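# Transfer plate E01 from nest N1 to nest N3

## Task

Carry plate E01 from nest N1 into the landing nest N3 so it rests level within N3's locators, with its well A1 at N3's corner labelled A1. Releasing it from a few millimetres up at N3 is acceptable, but a clearly larger drop there fails. Plate E07 has to stay on N2 exactly as it began. The result must hold without the robot supporting it, and at the end the gripper must release and back away.

## Robot and tools

ROBOT. A single arm with five joints (waist, shoulder, elbow, wrist pitch, wrist roll) and a two-finger gripper. Because there are only five joints, the flange axis can lean toward or away from the base but never sideways. The fingers project from one side of the flange. They are level when the flange points straight down, and wrist roll swings them around. On every labelled plate, well A1 sits at the labelled short end, in the corner opposite the labelled long side. A sign on the deck beside each nest gives its name.

FRAMES. Scene frame: origin on the table top directly beneath the arm base, +z up, +y to the left when facing along +x. The base may be slightly tilted. Gripper frame (link pinch): +x runs along the fingers toward their tips, +y runs across them in the direction they open (toward the left finger), and +z points back toward the flange. The reported hand point lies midway between the pads, about 2 cm short of the fingertips. The reported position can be a little wrong, more so at long reach.

execute_actions(actions). actions is a list of actions. Each action is a table of 0 to 15 rows, and each row is 7 numbers in [-1, 1]: dx, dy, dz, rx, ry, rz, opening. There is one arm, so each row is a single row of 7, not one per arm. Each row lasts one control step (1/30 s). A table shorter than 15 rows repeats its final row until 15 steps (0.5 s) have passed. dx..rz are offsets, not a pose: they are measured in the gripper's own axes from the gripper's measured pose at the start of that action. For the first action in a call, that is the pose in the latest result. Every row counts from that same start pose, so rows do not add up. Scale: 1.0 = 0.6 m for dx, dy, dz and 180 degrees for rotation. rx, ry, rz form one rotation vector. opening is absolute, not an offset: +1 is fully open (0.150 m) and -1 is closed (0.071 m gap remains). Each step, the command is clipped to within 70 mm and 16 degrees of the measured pose. The arm then travels only as far as that clipped pose, so larger moves must be finished in later actions. An empty list just returns the state and images.

move(target, speed, blocking). target is one 7-number row with the same meaning: an offset in gripper axes from the pose shown in the latest result that has one, plus an absolute opening. The opening is sent as the move begins. The gripper follows a straight path toward the target lasting 0.5 to 10 s, and a path that would run longer is cut off at 10 s. Rotation takes the shorter way. speed is in m/s, from 0.002 to 0.5, default 0.25, and turning is limited to twice that value in rad/s. The path ignores obstacles, the gripper can lag or overshoot the speed (especially near full stretch), and a faster hit strikes harder. A target set further past a contact pushes harder. With the gripper tilted, a straight path that holds orientation often ends held or off_target. blocking=false returns after 0.5 s while the arm keeps going; until a result shows the move has finished, call wait or stop before any other motion. The result adds a "move:" line giving the ending (done, off_target, moving, held, fault), any limits that acted, and the remaining distance to target. limits=paced means the command was clipped. limits=held means a check blocked some steps, and the arm may then speed up sharply.

wait(seconds): 0 to 10 s. The arm keeps its last command, and the call returns early if a running move finishes. stop(): brakes a running move, which needs some room; the fingers keep going. zoom_image(camera, region): camera is cam_head_left, cam_head_right or cam_wrist. region is [x0, y0, x1, y1] in pixels of that camera's 896x504 image, origin at the top-left, at most 504 by 504. read_manual(section): returns only the licence text ("licences"). finished_scene(scene): pass the current scene number. It ends the scene for good, so call it only once the plate rests on its own and the gripper has let go and moved away.

RESULTS. The state line gives end_effector_position (m), end_effector_quat_wxyz, and linear and angular velocities in the scene frame. Joint positions and Joint velocities list the five joints (rad, rad/s) followed by the finger pad gap (m). Joint ranges in rad: waist -6.283 to 6.283, shoulder -2.059 to 2.094, elbow -3.927 to 0.192, wrist pitch -1.693 to 3.142, wrist roll -6.283 to 6.283. "Hand target" is the pose the controller is currently driving toward. grip_measured uses the opening scale and may carry a constant error of about 0.025. To keep hold of something, command an opening at least 0.04 lower than grip_measured. Pad force is about 20 N each, though a fast close can squeeze harder. A "pose unreachable" line means the clearance check changed or blocked the command; any mounting block under the base counts as part of the arm. Camera calibration is given per camera and may be off by a few degrees and millimetres.

FAULTS AND CARE. Load limits (N m): waist 45.5, shoulder 45.5, elbow 27.3, wrist pitch 18.2, wrist roll 18.2, and a carried load counts toward them. Reaching one triggers a torque fault: the arm backs off slightly, stays still for 10 s, and drops the rest of the call. Holding loads heats the motors. MOTOR HOT appears from 65 °C, and at 80 °C an OVER-TEMPERATURE FAULT brakes the arm until it cools. When pressed against something solid, force keeps rising while the hand is short of its target, and zero offsets do not relieve it; moving the hand away does. Never push or knock anything off the table. Avoid dropping the plate, slamming it, hitting hard or pressing hard, and lower it nearly onto N3 before opening. Do not disturb E07 on N2.

Each tool is called after "Emit:" in YAML: its name, and indented under it one key for each argument.

## Session

Emit:
execute_actions:
  actions: []

Scene clock: 0.00 s.
end_effector_position=(+0.1582, +0.1852, +0.2818) grip_measured=+1.00 end_effector_quat_wxyz=(+0.977, -0.039, +0.023, +0.209) end_effector_velocity=(-0.000, +0.000, -0.000) end_effector_angular_velocity=(-0.001, +0.000, +0.002)
Joint positions: [ 1.437 -1.479 -0.081  1.651  1.002  0.15 ]
Joint velocities: [ 0.001 -0.    -0.     0.001 -0.     0.   ]
Motor temperatures (°C, as the motors report them): [34 37 37 37 45]
Hand target: +0.158, +0.185, +0.282; +0.977, -0.039, +0.023, +0.209

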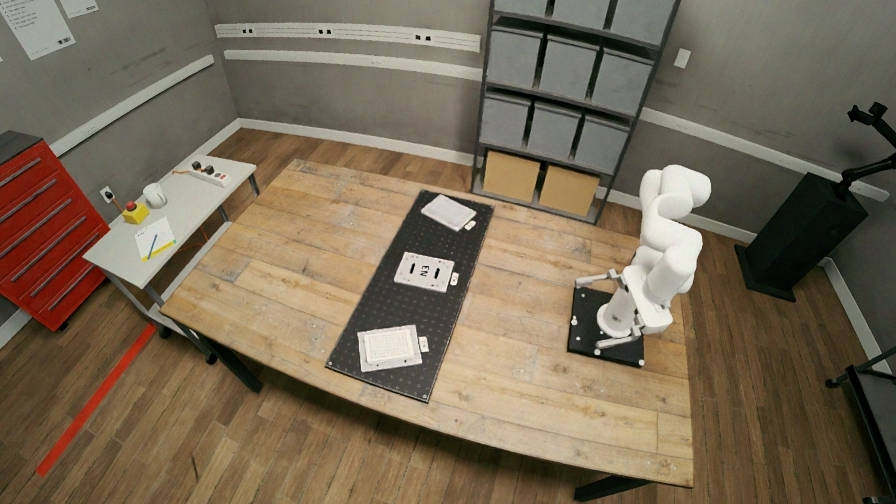

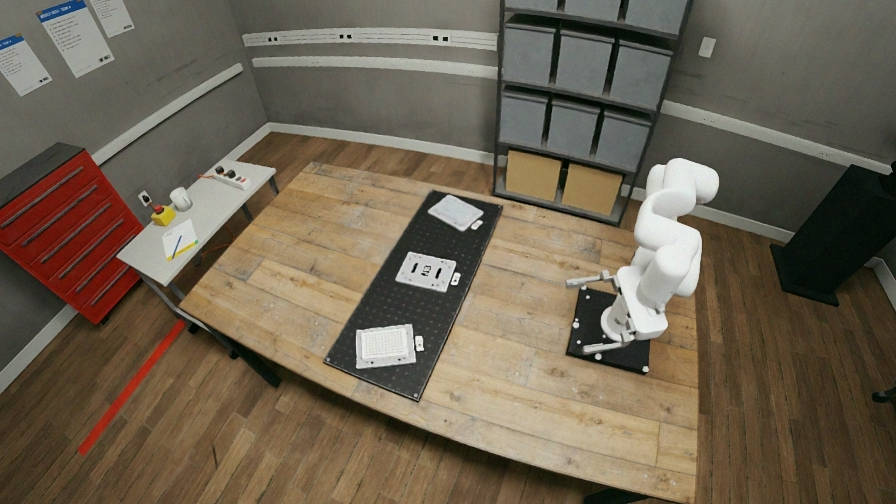

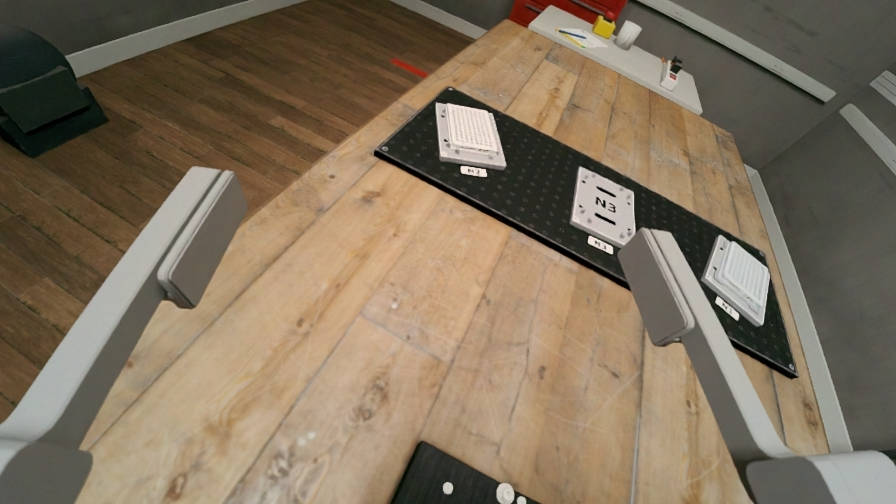

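Emit:
zoom_image:
  camera: "cam_head_left"
  region: [320, 180, 520, 400]

Emit:
zoom_image:
  camera: "cam_wrist"
  region: [400, 80, 800, 340]

Region (320, 180, 520, 400) of cam_head_left's 896x504 image, scaled by 2.291, with more detail than that image has; it fills the left 458 columns of this view, and the rest is white.

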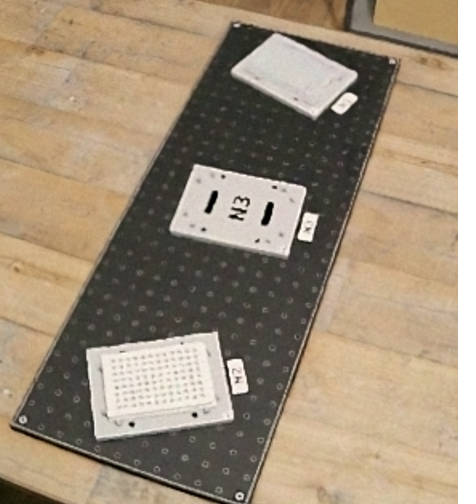

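Region (400, 80, 800, 340) of cam_wrist's 896x504 image, scaled by 1.260, with more detail than that image has; it fills the top 328 rows of this view, and the rest is white.

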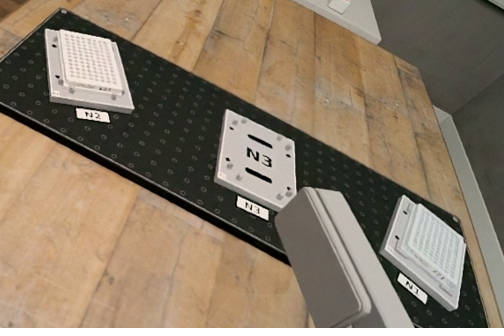

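Emit:
move:
  target: [0.317, -0.478, -0.05, 0, 0, -0.133, 1]
  speed: 0.3

Scene clock: 2.70 s.
end_effector_position=(+0.4478, -0.0004, +0.2578) grip_measured=+1.00 end_effector_quat_wxyz=(+1.000, +0.002, +0.016, +0.001) end_effector_velocity=(+0.003, +0.001, -0.000) end_effector_angular_velocity=(+0.000, -0.001, +0.003)
Joint positions: [ 0.016 -0.523 -0.389  0.93  -0.     0.15 ]
Joint velocities: [ 0.002  0.012 -0.007 -0.007 -0.001  0.   ]
Motor temperatures (°C, as the motors report them): [34 37 39 37 45]
Hand target: +0.448, -0.000, +0.258; +1.000, +0.002, +0.017, +0.001
Off the commanded pose: 0.002 m, 5 deg.
move: off_target; limits=paced
camera_calibration (this result's frames):
cam_wrist: T_world_to_cam=[[0.00588889, -0.982256, 0.187454, -0.0531343], [-0.796657, -0.11791, -0.592819, 0.512176], [0.604403, -0.145846, -0.783215, 0.0377811], [0, 0, 0, 1]] pos_world=[0.385507, 0.0137094, 0.343179]

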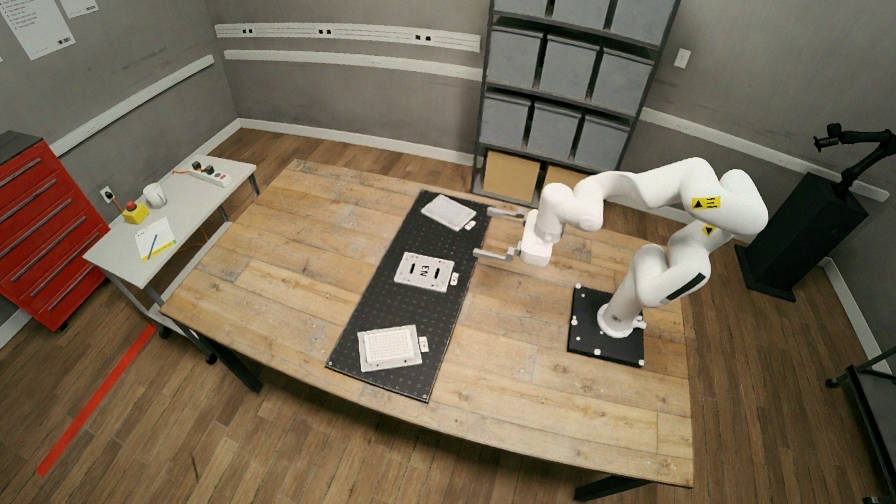

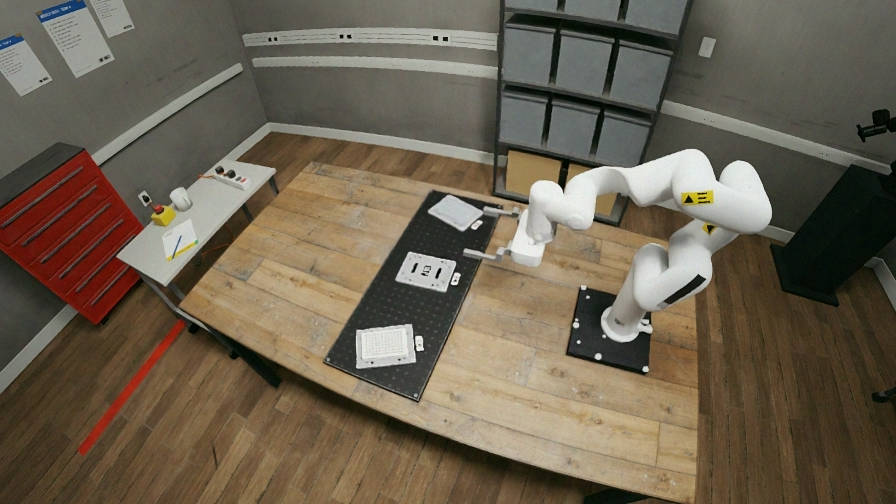

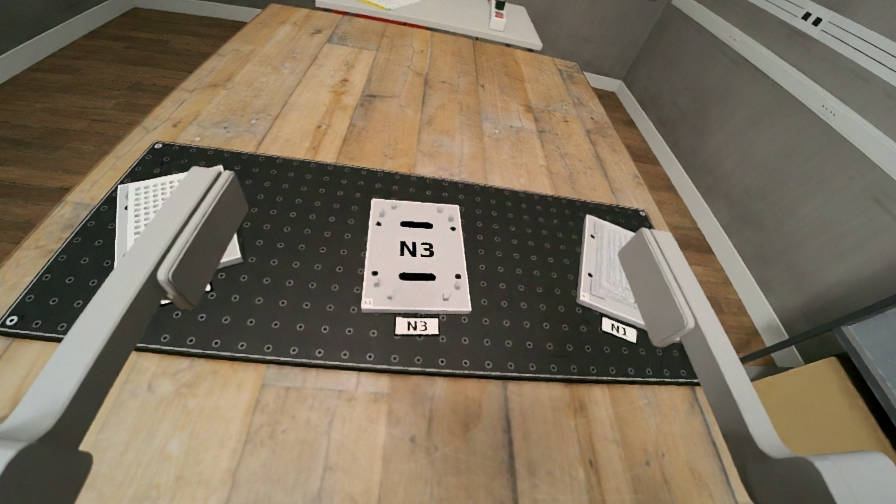

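Emit:
zoom_image:
  camera: "cam_wrist"
  region: [340, 180, 500, 340]

Region (340, 180, 500, 340) of cam_wrist's 896x504 image, scaled by 3.150, with more detail than that image has.

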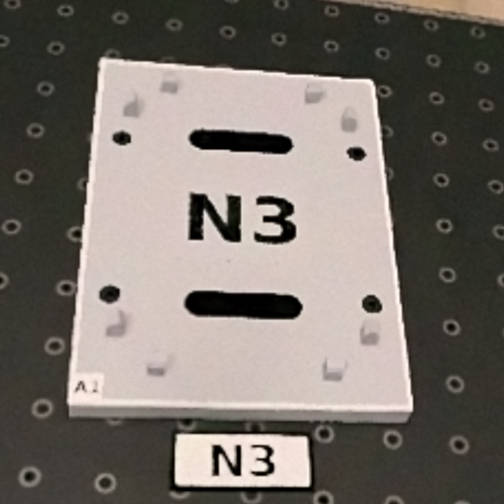

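Emit:
move:
  target: [-0.05, -0.28, 0, 0, 0, -0.122, 1]
  speed: 0.3

Scene clock: 4.10 s.
end_effector_position=(+0.4181, -0.1680, +0.2579) grip_measured=+1.00 end_effector_quat_wxyz=(+0.982, +0.002, +0.016, -0.190) end_effector_velocity=(+0.001, -0.002, +0.001) end_effector_angular_velocity=(-0.001, -0.002, -0.002)
Joint positions: [-0.369 -0.512 -0.397  0.927 -0.003  0.15 ]
Joint velocities: [-0.004  0.004 -0.004 -0.002 -0.001  0.   ]
Motor temperatures (°C, as the motors report them): [34 37 40 37 45]
Hand target: +0.418, -0.168, +0.258; +0.982, +0.002, +0.016, -0.190
Off the commanded pose: 0.000 m, 0 deg.
move: done
camera_calibration (this result's frames):
cam_wrist: T_world_to_cam=[[-0.36102, -0.912349, 0.19309, -0.0539623], [-0.784042, 0.184842, -0.592547, 0.514354], [0.504918, -0.365312, -0.782051, 0.0358366], [0, 0, 0, 1]] pos_world=[0.365699, -0.131215, 0.343225]

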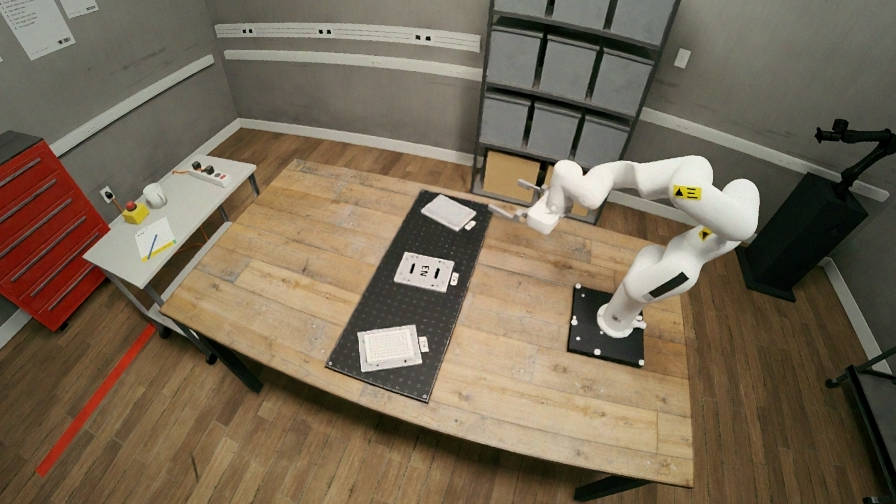

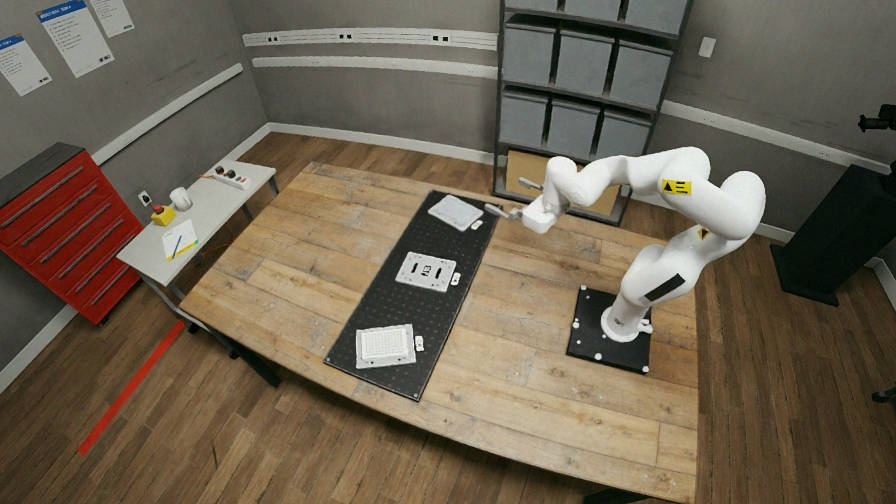

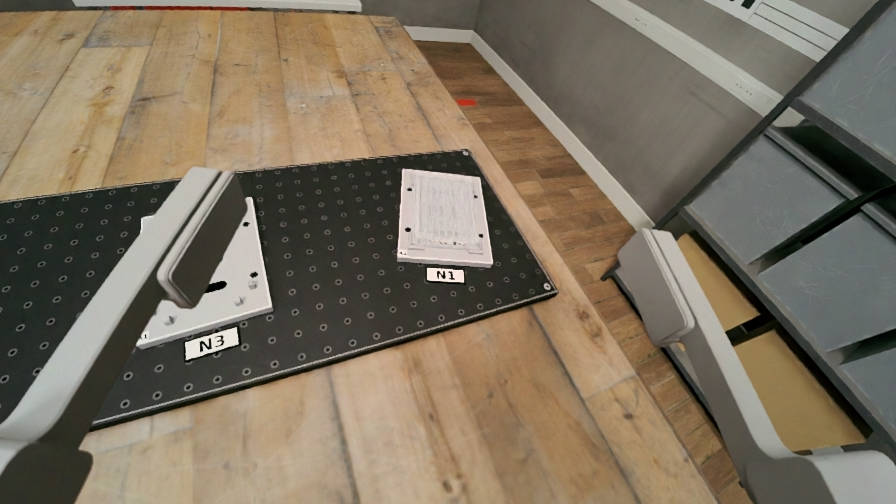

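Emit:
zoom_image:
  camera: "cam_wrist"
  region: [380, 155, 520, 295]

Region (380, 155, 520, 295) of cam_wrist's 896x504 image, scaled by 3.600, with more detail than that image has.

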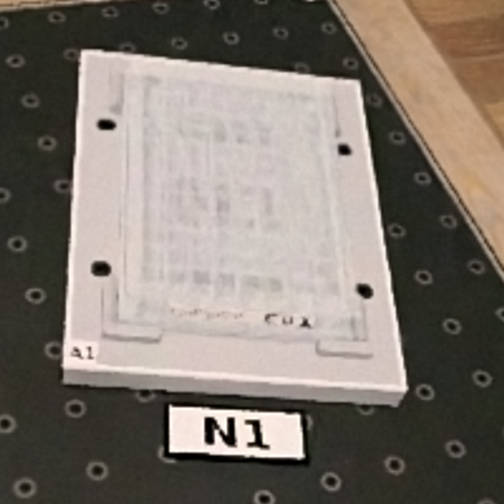

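Emit:
move:
  target: [0.2, -0.15, -0.1, 0, 0, 0, 1]
  speed: 0.3

Scene clock: 5.50 s.
end_effector_position=(+0.4942, -0.2954, +0.1947) grip_measured=+1.00 end_effector_quat_wxyz=(+0.982, +0.004, +0.015, -0.190) end_effector_velocity=(+0.001, -0.001, -0.002) end_effector_angular_velocity=(+0.002, +0.002, +0.000)
Joint positions: [-0.58   0.082 -0.768  0.703 -0.214  0.15 ]
Joint velocities: [-0.     0.01  -0.008  0.001 -0.001 -0.   ]
Motor temperatures (°C, as the motors report them): [34 37 40 38 45]
Hand target: +0.494, -0.296, +0.194; +0.982, +0.004, +0.015, -0.190
Off the commanded pose: 0.001 m, 0 deg.
move: done
camera_calibration (this result's frames):
cam_wrist: T_world_to_cam=[[-0.361454, -0.912891, 0.189685, -0.129761], [-0.782758, 0.186565, -0.593703, 0.560195], [0.506598, -0.363074, -0.782008, -0.098711], [0, 0, 0, 1]] pos_world=[0.441601, -0.25881, 0.280011]

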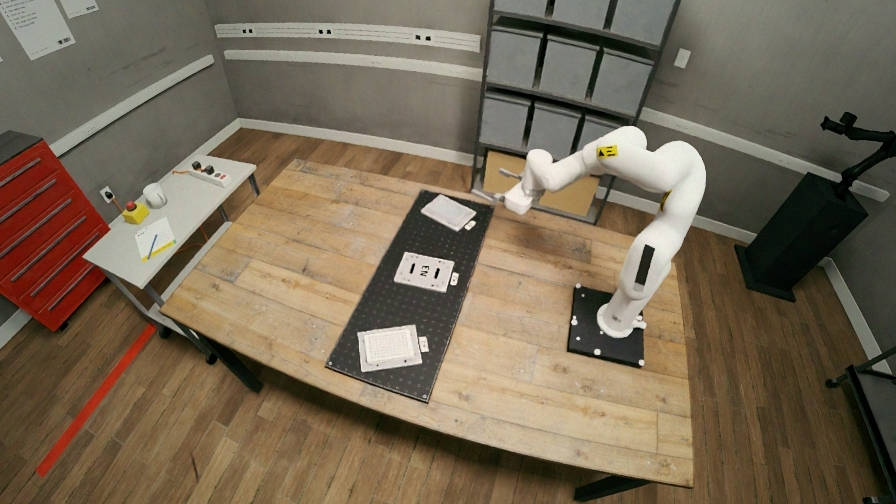

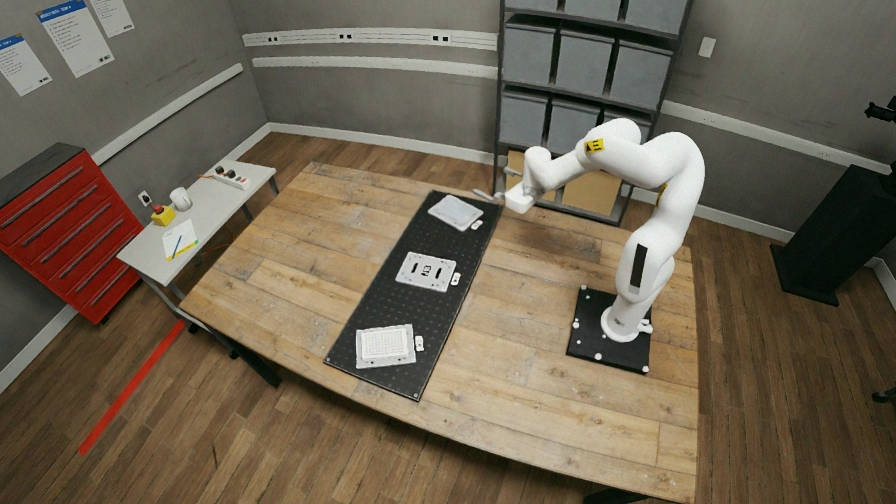

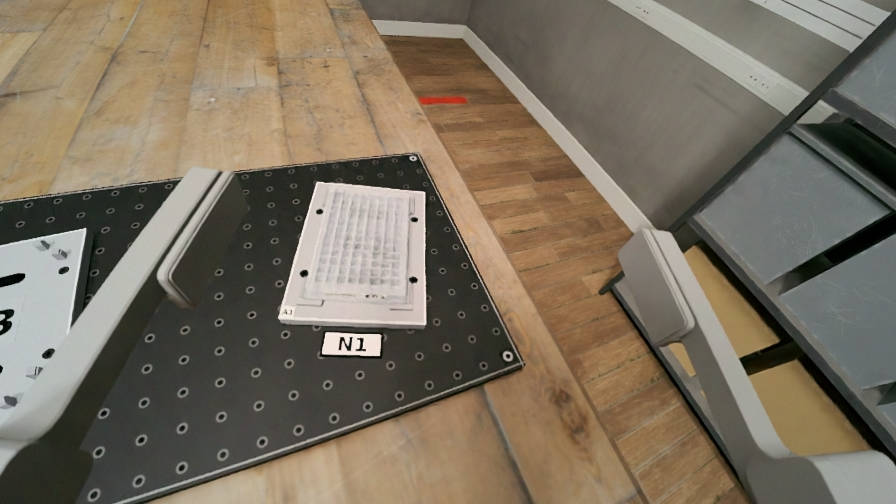

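Emit:
zoom_image:
  camera: "cam_wrist"
  region: [270, 170, 450, 350]

Region (270, 170, 450, 350) of cam_wrist's 896x504 image, scaled by 2.800, with more detail than that image has.

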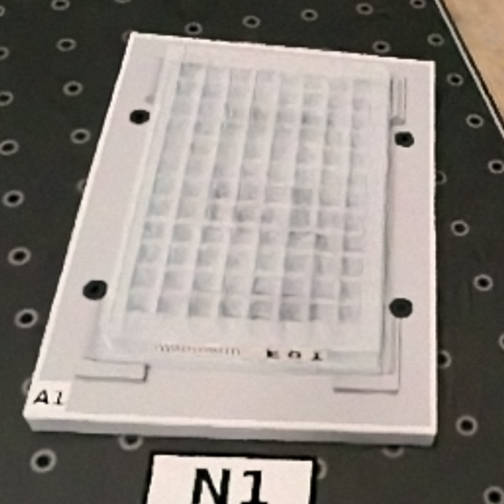

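Emit:
zoom_image:
  camera: "cam_head_left"
  region: [410, 185, 490, 240]

Region (410, 185, 490, 240) of cam_head_left's 896x504 image, scaled by 6.300, with more detail than that image has; it fills the top 346 rows of this view, and the rest is white.

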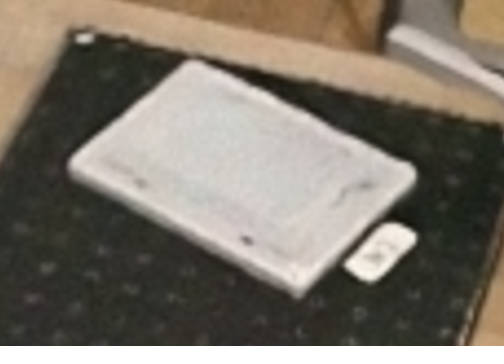

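Emit:
move:
  target: [0.12, -0.13, -0.1, 0, -0.01, 0.018, 1]
  speed: 0.3

Scene clock: 7.80 s.
end_effector_position=(+0.5304, -0.3936, +0.1328) grip_measured=+1.00 end_effector_quat_wxyz=(+0.987, -0.003, +0.002, -0.162) end_effector_velocity=(-0.000, -0.002, -0.002) end_effector_angular_velocity=(+0.003, +0.003, -0.001)
Joint positions: [-0.713  0.478 -1.104  0.613 -0.403  0.15 ]
Joint velocities: [-0.002  0.007 -0.007  0.004 -0.001 -0.   ]
Motor temperatures (°C, as the motors report them): [34 37 41 38 45]
Hand target: +0.530, -0.394, +0.133; +0.987, -0.003, +0.002, -0.162
Off the commanded pose: 0.001 m, 1 deg.
move: done
camera_calibration (this result's frames):
cam_wrist: T_world_to_cam=[[-0.313917, -0.928713, 0.197355, -0.227063], [-0.777455, 0.13212, -0.614906, 0.548696], [0.544996, -0.346463, -0.763507, -0.21741], [0, 0, 0, 1]] pos_world=[0.473795, -0.358694, 0.216214]

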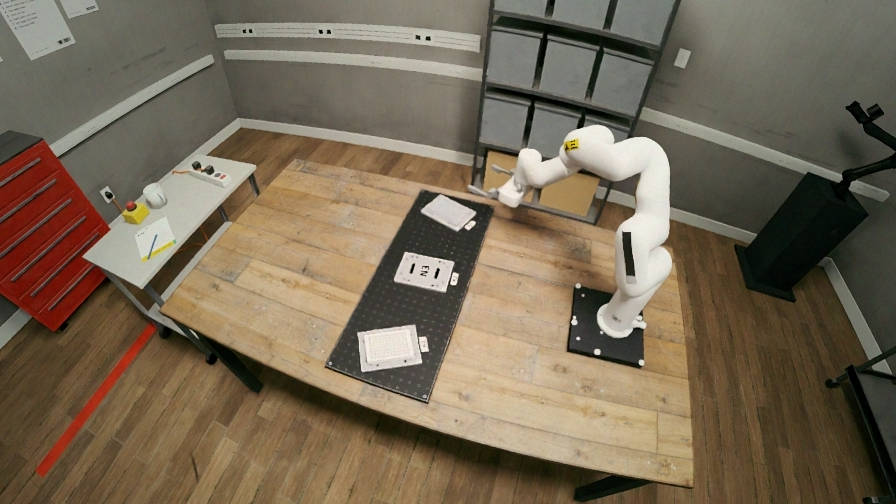

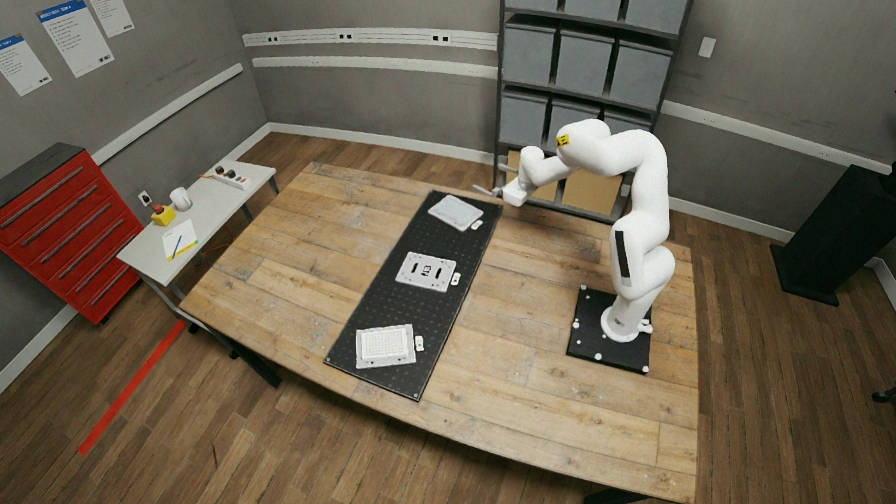

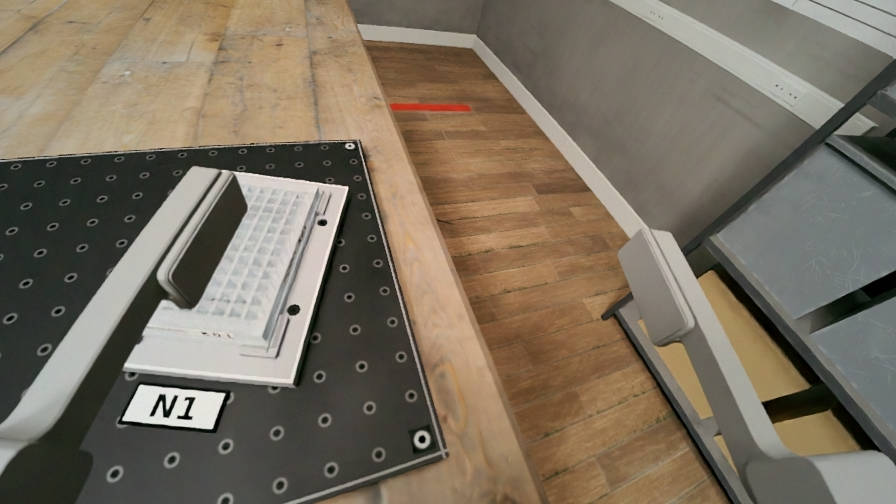

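Emit:
zoom_image:
  camera: "cam_wrist"
  region: [200, 170, 400, 390]

Region (200, 170, 400, 390) of cam_wrist's 896x504 image, scaled by 2.291, with more detail than that image has; it fills the left 458 columns of this view, and the rest is white.

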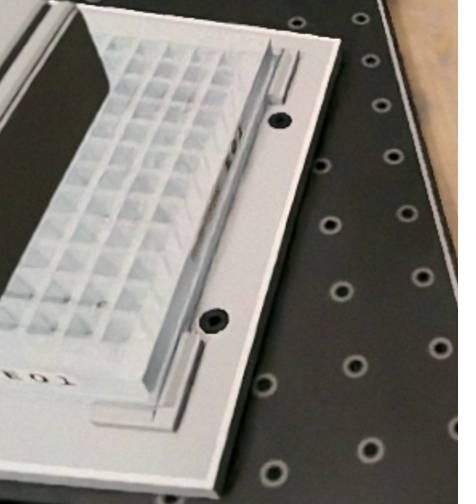

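Emit:
move:
  target: [0.12, 0.205, -0.06, 0, 0, 0, 1]
  speed: 0.3

Scene clock: 9.10 s.
end_effector_position=(+0.6374, -0.3007, +0.0959) grip_measured=+1.00 end_effector_quat_wxyz=(+0.987, -0.001, +0.002, -0.162) end_effector_velocity=(+0.002, +0.001, -0.000) end_effector_angular_velocity=(-0.000, -0.001, +0.000)
Joint positions: [-0.457  0.655 -1.278  0.61  -0.147  0.15 ]
Joint velocities: [ 0.003  0.006 -0.008  0.001  0.003  0.   ]
Motor temperatures (°C, as the motors report them): [34 38 41 38 45]
Hand target: +0.638, -0.300, +0.096; +0.987, -0.001, +0.002, -0.162
Off the commanded pose: 0.001 m, 0 deg.
move: done
camera_calibration (this result's frames):
cam_wrist: T_world_to_cam=[[-0.314494, -0.929192, 0.194155, -0.0993396], [-0.77649, 0.134163, -0.615681, 0.596981], [0.546037, -0.344388, -0.763702, -0.271689], [0, 0, 0, 1]] pos_world=[0.58066, -0.265965, 0.179348]

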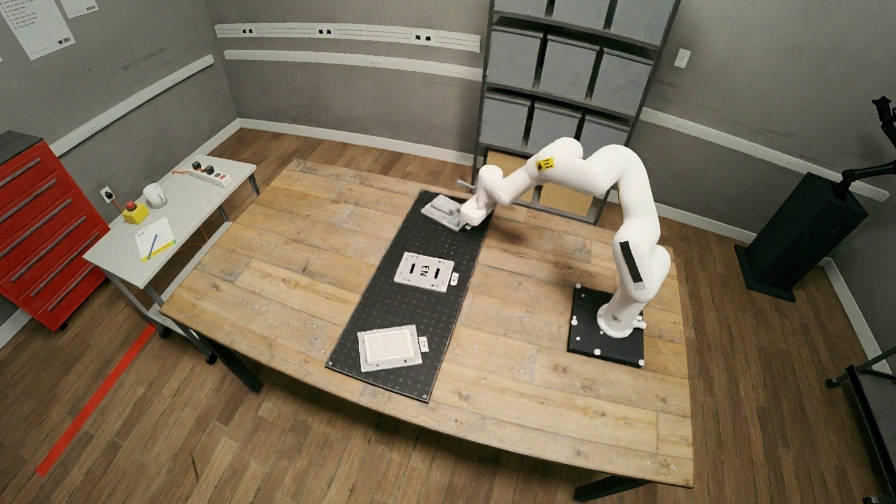

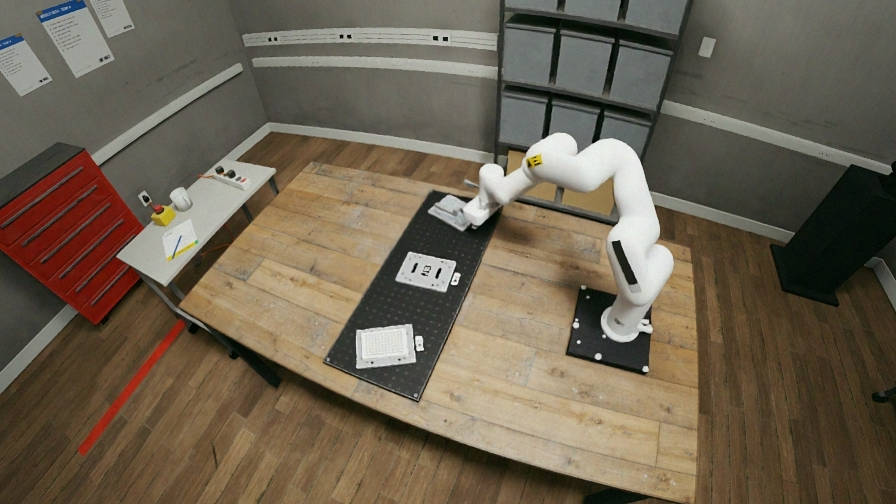

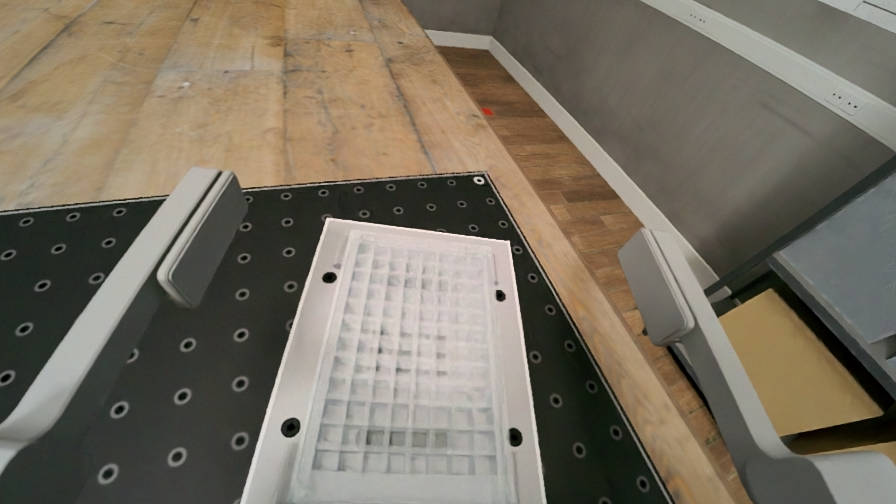

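Emit:
move:
  target: [0, 0, -0.085, 0, 0, 0, 1]
  speed: 0.15

Scene clock: 10.13 s.
end_effector_position=(+0.6375, -0.3009, +0.0457) grip_measured=+1.00 end_effector_quat_wxyz=(+0.987, -0.001, +0.001, -0.162) end_effector_velocity=(-0.001, +0.000, -0.005) end_effector_angular_velocity=(+0.002, +0.004, +0.001)
Joint positions: [-0.457  0.779 -1.314  0.522 -0.147  0.15 ]
Joint velocities: [-0.001  0.01  -0.003 -0.002 -0.001 -0.   ]
Motor temperatures (°C, as the motors report them): [34 38 42 38 45]
Hand target: +0.637, -0.301, +0.045; +0.987, -0.001, +0.002, -0.162
Off the commanded pose: 0.001 m, 0 deg.
move: done
camera_calibration (this result's frames):
cam_wrist: T_world_to_cam=[[-0.314639, -0.929117, 0.19428, -0.0896555], [-0.776011, 0.133914, -0.616339, 0.565808], [0.546634, -0.344688, -0.763139, -0.31074], [0, 0, 0, 1]] pos_world=[0.580725, -0.266178, 0.12901]

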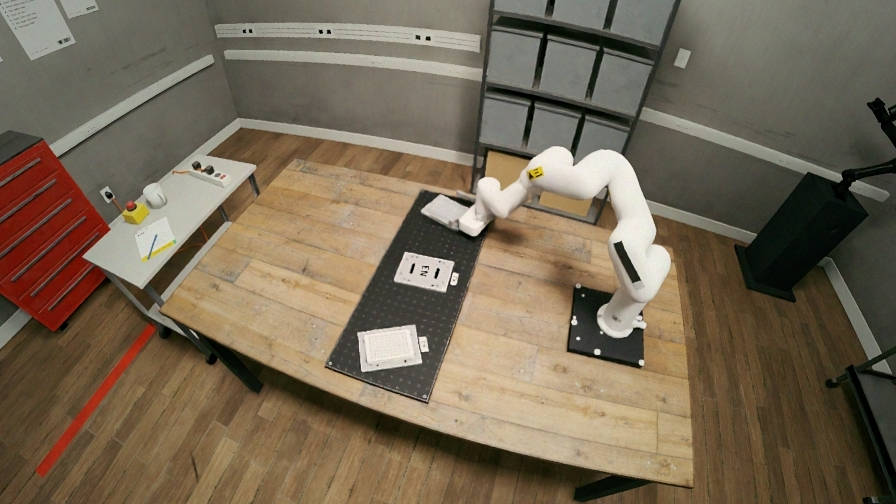

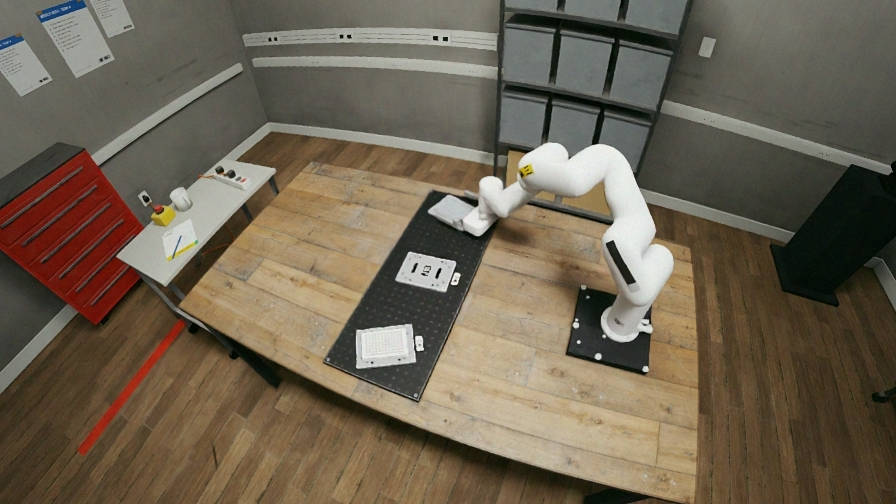

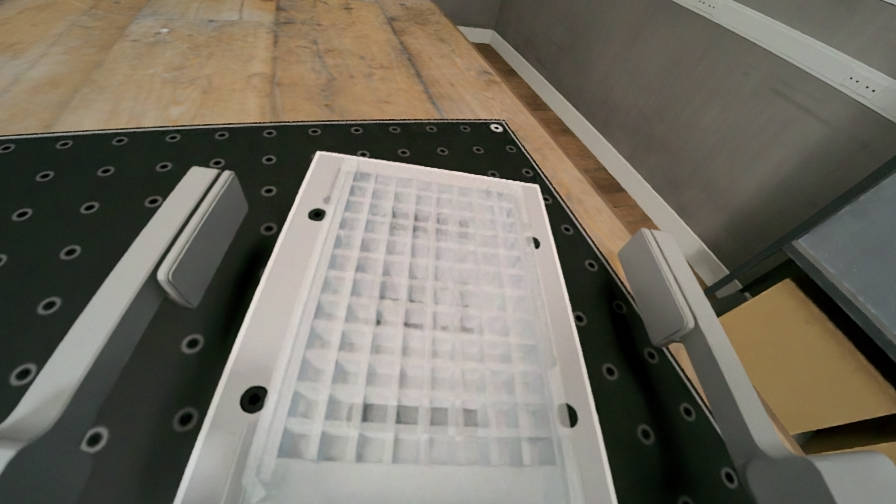

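Emit:
move:
  target: [0, 0, 0, 0, 0, 0, -0.15]

Scene clock: 10.93 s.
end_effector_position=(+0.6375, -0.3009, +0.0456) grip_measured=-0.15 end_effector_quat_wxyz=(+0.987, -0.001, +0.001, -0.162) end_effector_velocity=(-0.001, -0.001, -0.000) end_effector_angular_velocity=(+0.001, +0.001, -0.001)
Joint positions: [-0.457  0.779 -1.314  0.522 -0.147  0.105]
Joint velocities: [-0.001  0.    -0.     0.002  0.     0.   ]
Motor temperatures (°C, as the motors report them): [34 38 42 38 45]
Hand target: +0.637, -0.301, +0.046; +0.987, -0.001, +0.001, -0.162
Off the commanded pose: 0.000 m, 0 deg.
move: done
camera_calibration (this result's frames):
cam_wrist: T_world_to_cam=[[-0.314638, -0.929117, 0.194278, -0.0896548], [-0.776016, 0.133916, -0.616332, 0.565805], [0.546628, -0.344684, -0.763145, -0.310739], [0, 0, 0, 1]] pos_world=[0.580724, -0.266177, 0.129003]

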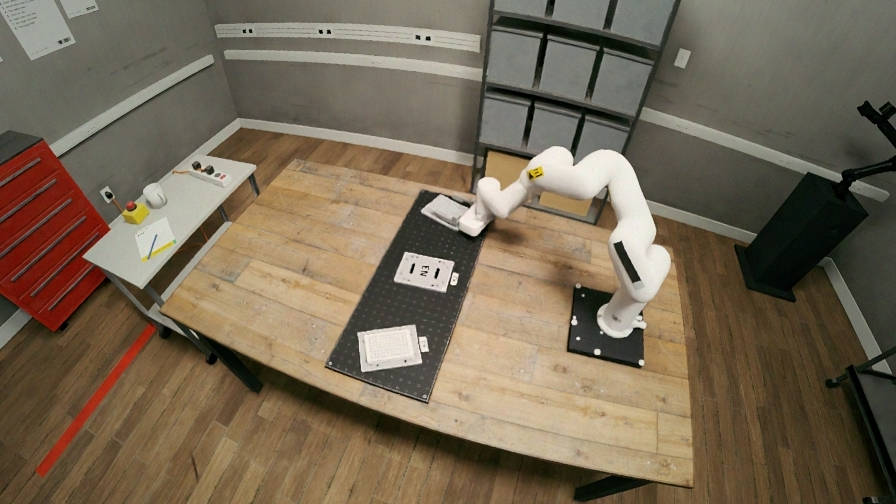

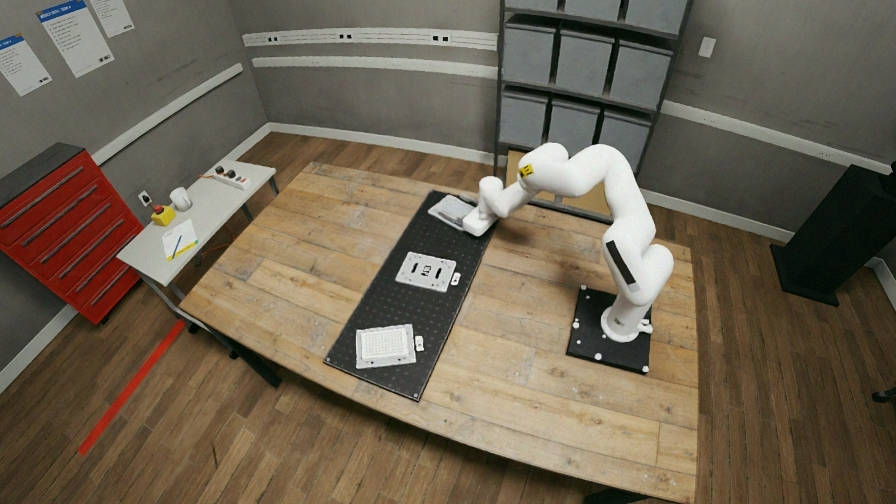

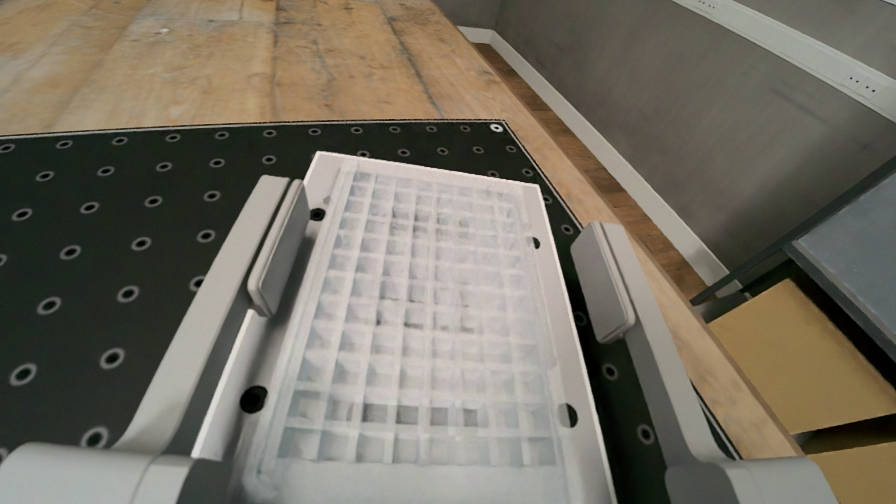

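Emit:
move:
  target: [0, 0.005, -0.017, 0, 0, 0, -0.15]
  speed: 0.05

Scene clock: 11.80 s.
end_effector_position=(+0.6384, -0.2982, +0.0356) grip_measured=-0.15 end_effector_quat_wxyz=(+0.987, -0.001, +0.001, -0.162) end_effector_velocity=(+0.000, -0.000, -0.001) end_effector_angular_velocity=(-0.001, -0.001, -0.000)
Joint positions: [-0.452  0.804 -1.323  0.505 -0.141  0.105]
Joint velocities: [ 0.     0.003 -0.002 -0.002  0.     0.   ]
Motor temperatures (°C, as the motors report them): [34 38 42 38 45]
Hand target: +0.638, -0.298, +0.035; +0.987, -0.001, +0.001, -0.162
Off the commanded pose: 0.000 m, 0 deg.
move: done
camera_calibration (this result's frames):
cam_wrist: T_world_to_cam=[[-0.314658, -0.929122, 0.19422, -0.0848499], [-0.775955, 0.133935, -0.616405, 0.559985], [0.546703, -0.344663, -0.763101, -0.317985], [0, 0, 0, 1]] pos_world=[0.581668, -0.263435, 0.119002]

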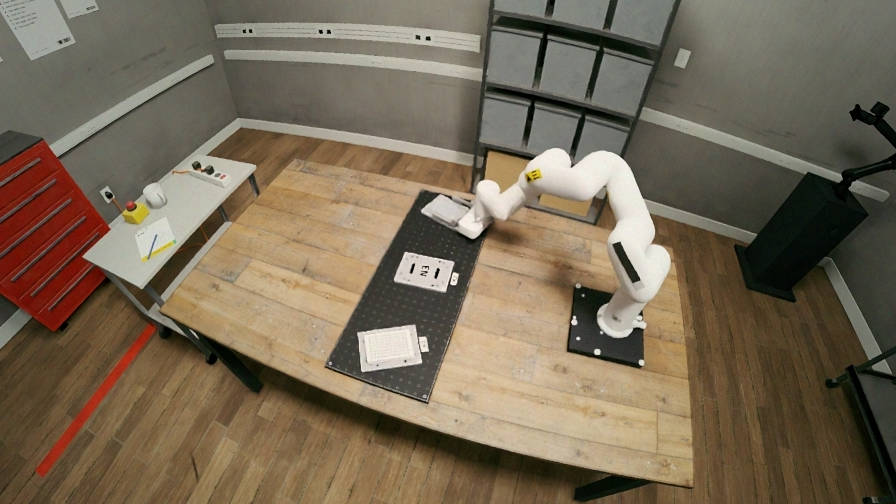

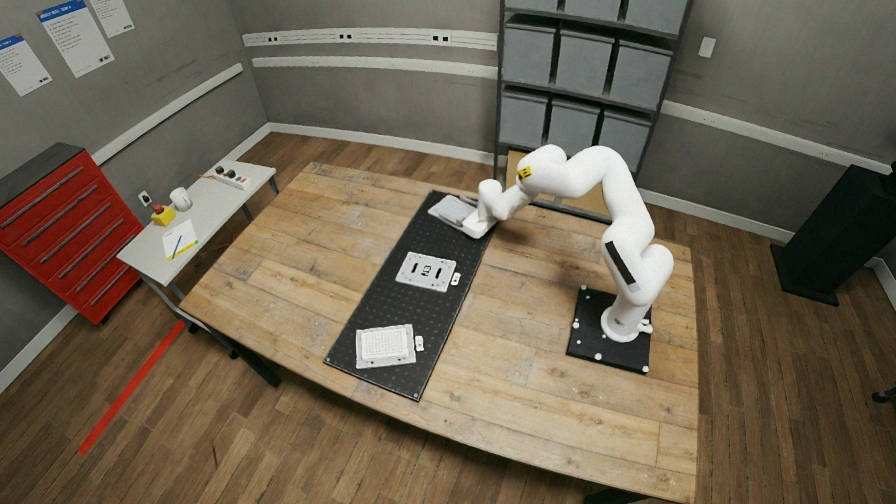

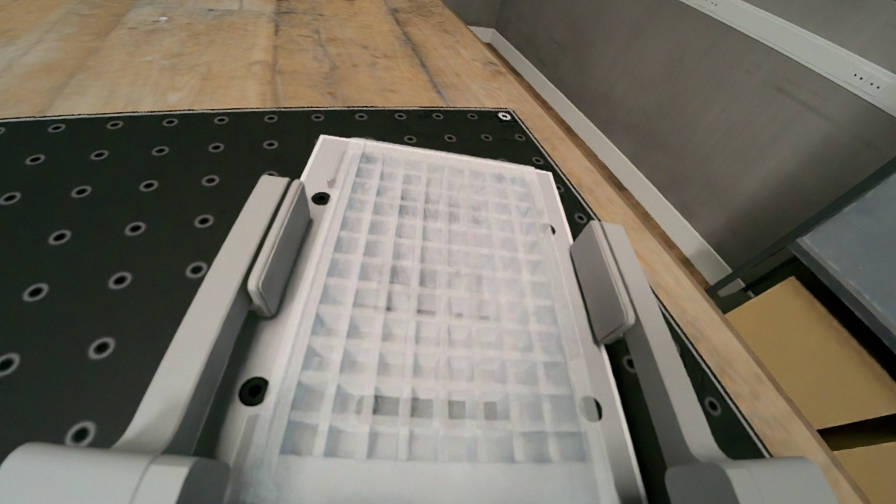

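Emit:
move:
  target: [-0.012, 0, -0.01, 0, 0, 0, -0.15]
  speed: 0.03

Scene clock: 12.60 s.
end_effector_position=(+0.6337, -0.2968, +0.0331) grip_measured=-0.15 end_effector_quat_wxyz=(+0.987, -0.002, -0.002, -0.162) end_effector_velocity=(-0.003, -0.000, -0.002) end_effector_angular_velocity=(-0.000, -0.000, -0.002)
Joint positions: [-0.453  0.802 -1.3    0.477 -0.143  0.105]
Joint velocities: [-0.002 -0.001  0.011 -0.011 -0.     0.   ]
Motor temperatures (°C, as the motors report them): [34 38 42 38 45]
Hand target: +0.632, -0.296, +0.030; +0.987, -0.001, +0.001, -0.162
Off the commanded pose: 0.004 m, 0 deg.
move: off_target
camera_calibration (this result's frames):
cam_wrist: T_world_to_cam=[[-0.31584, -0.928518, 0.195191, -0.0836883], [-0.772166, 0.131993, -0.621561, 0.55176], [0.551367, -0.347033, -0.758658, -0.320715], [0, 0, 0, 1]] pos_world=[0.576449, -0.261833, 0.115975]

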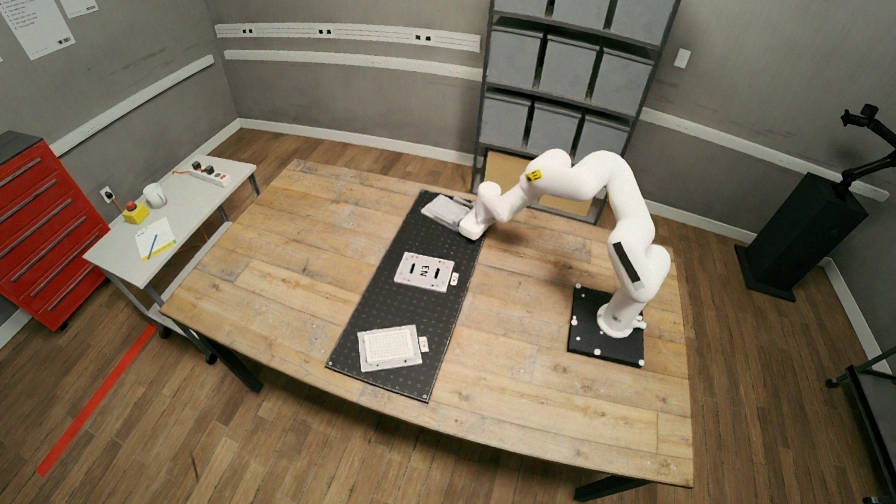

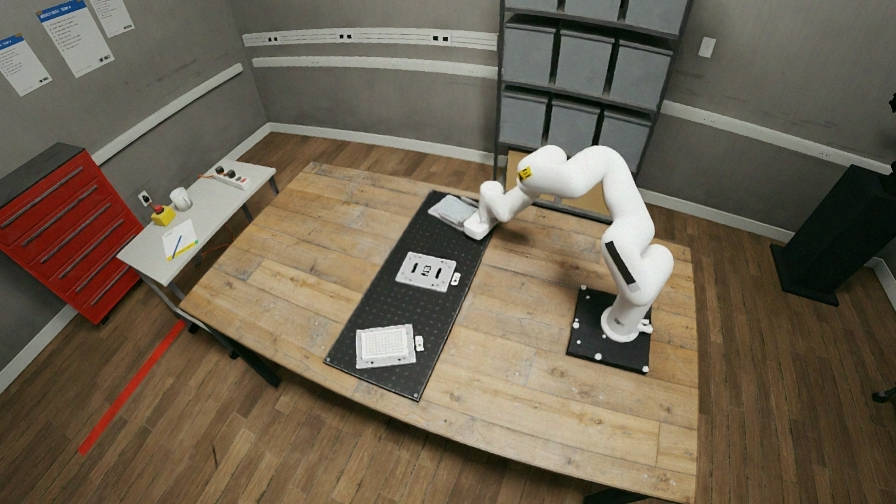

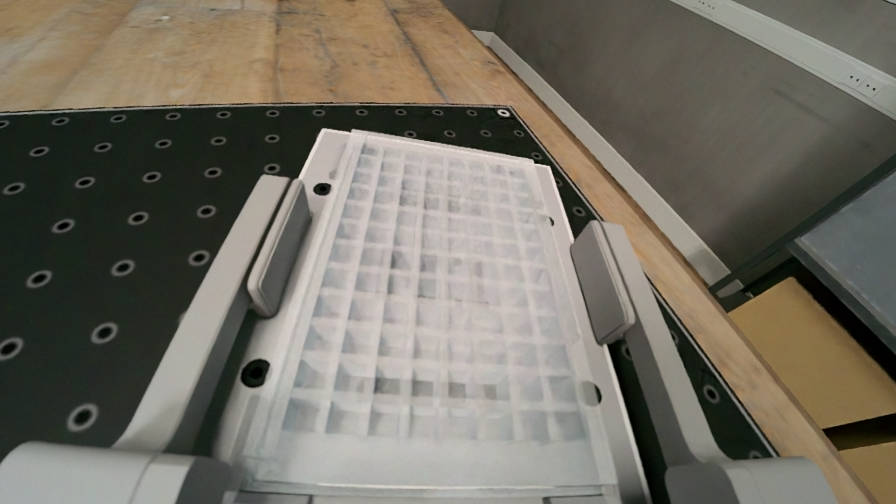

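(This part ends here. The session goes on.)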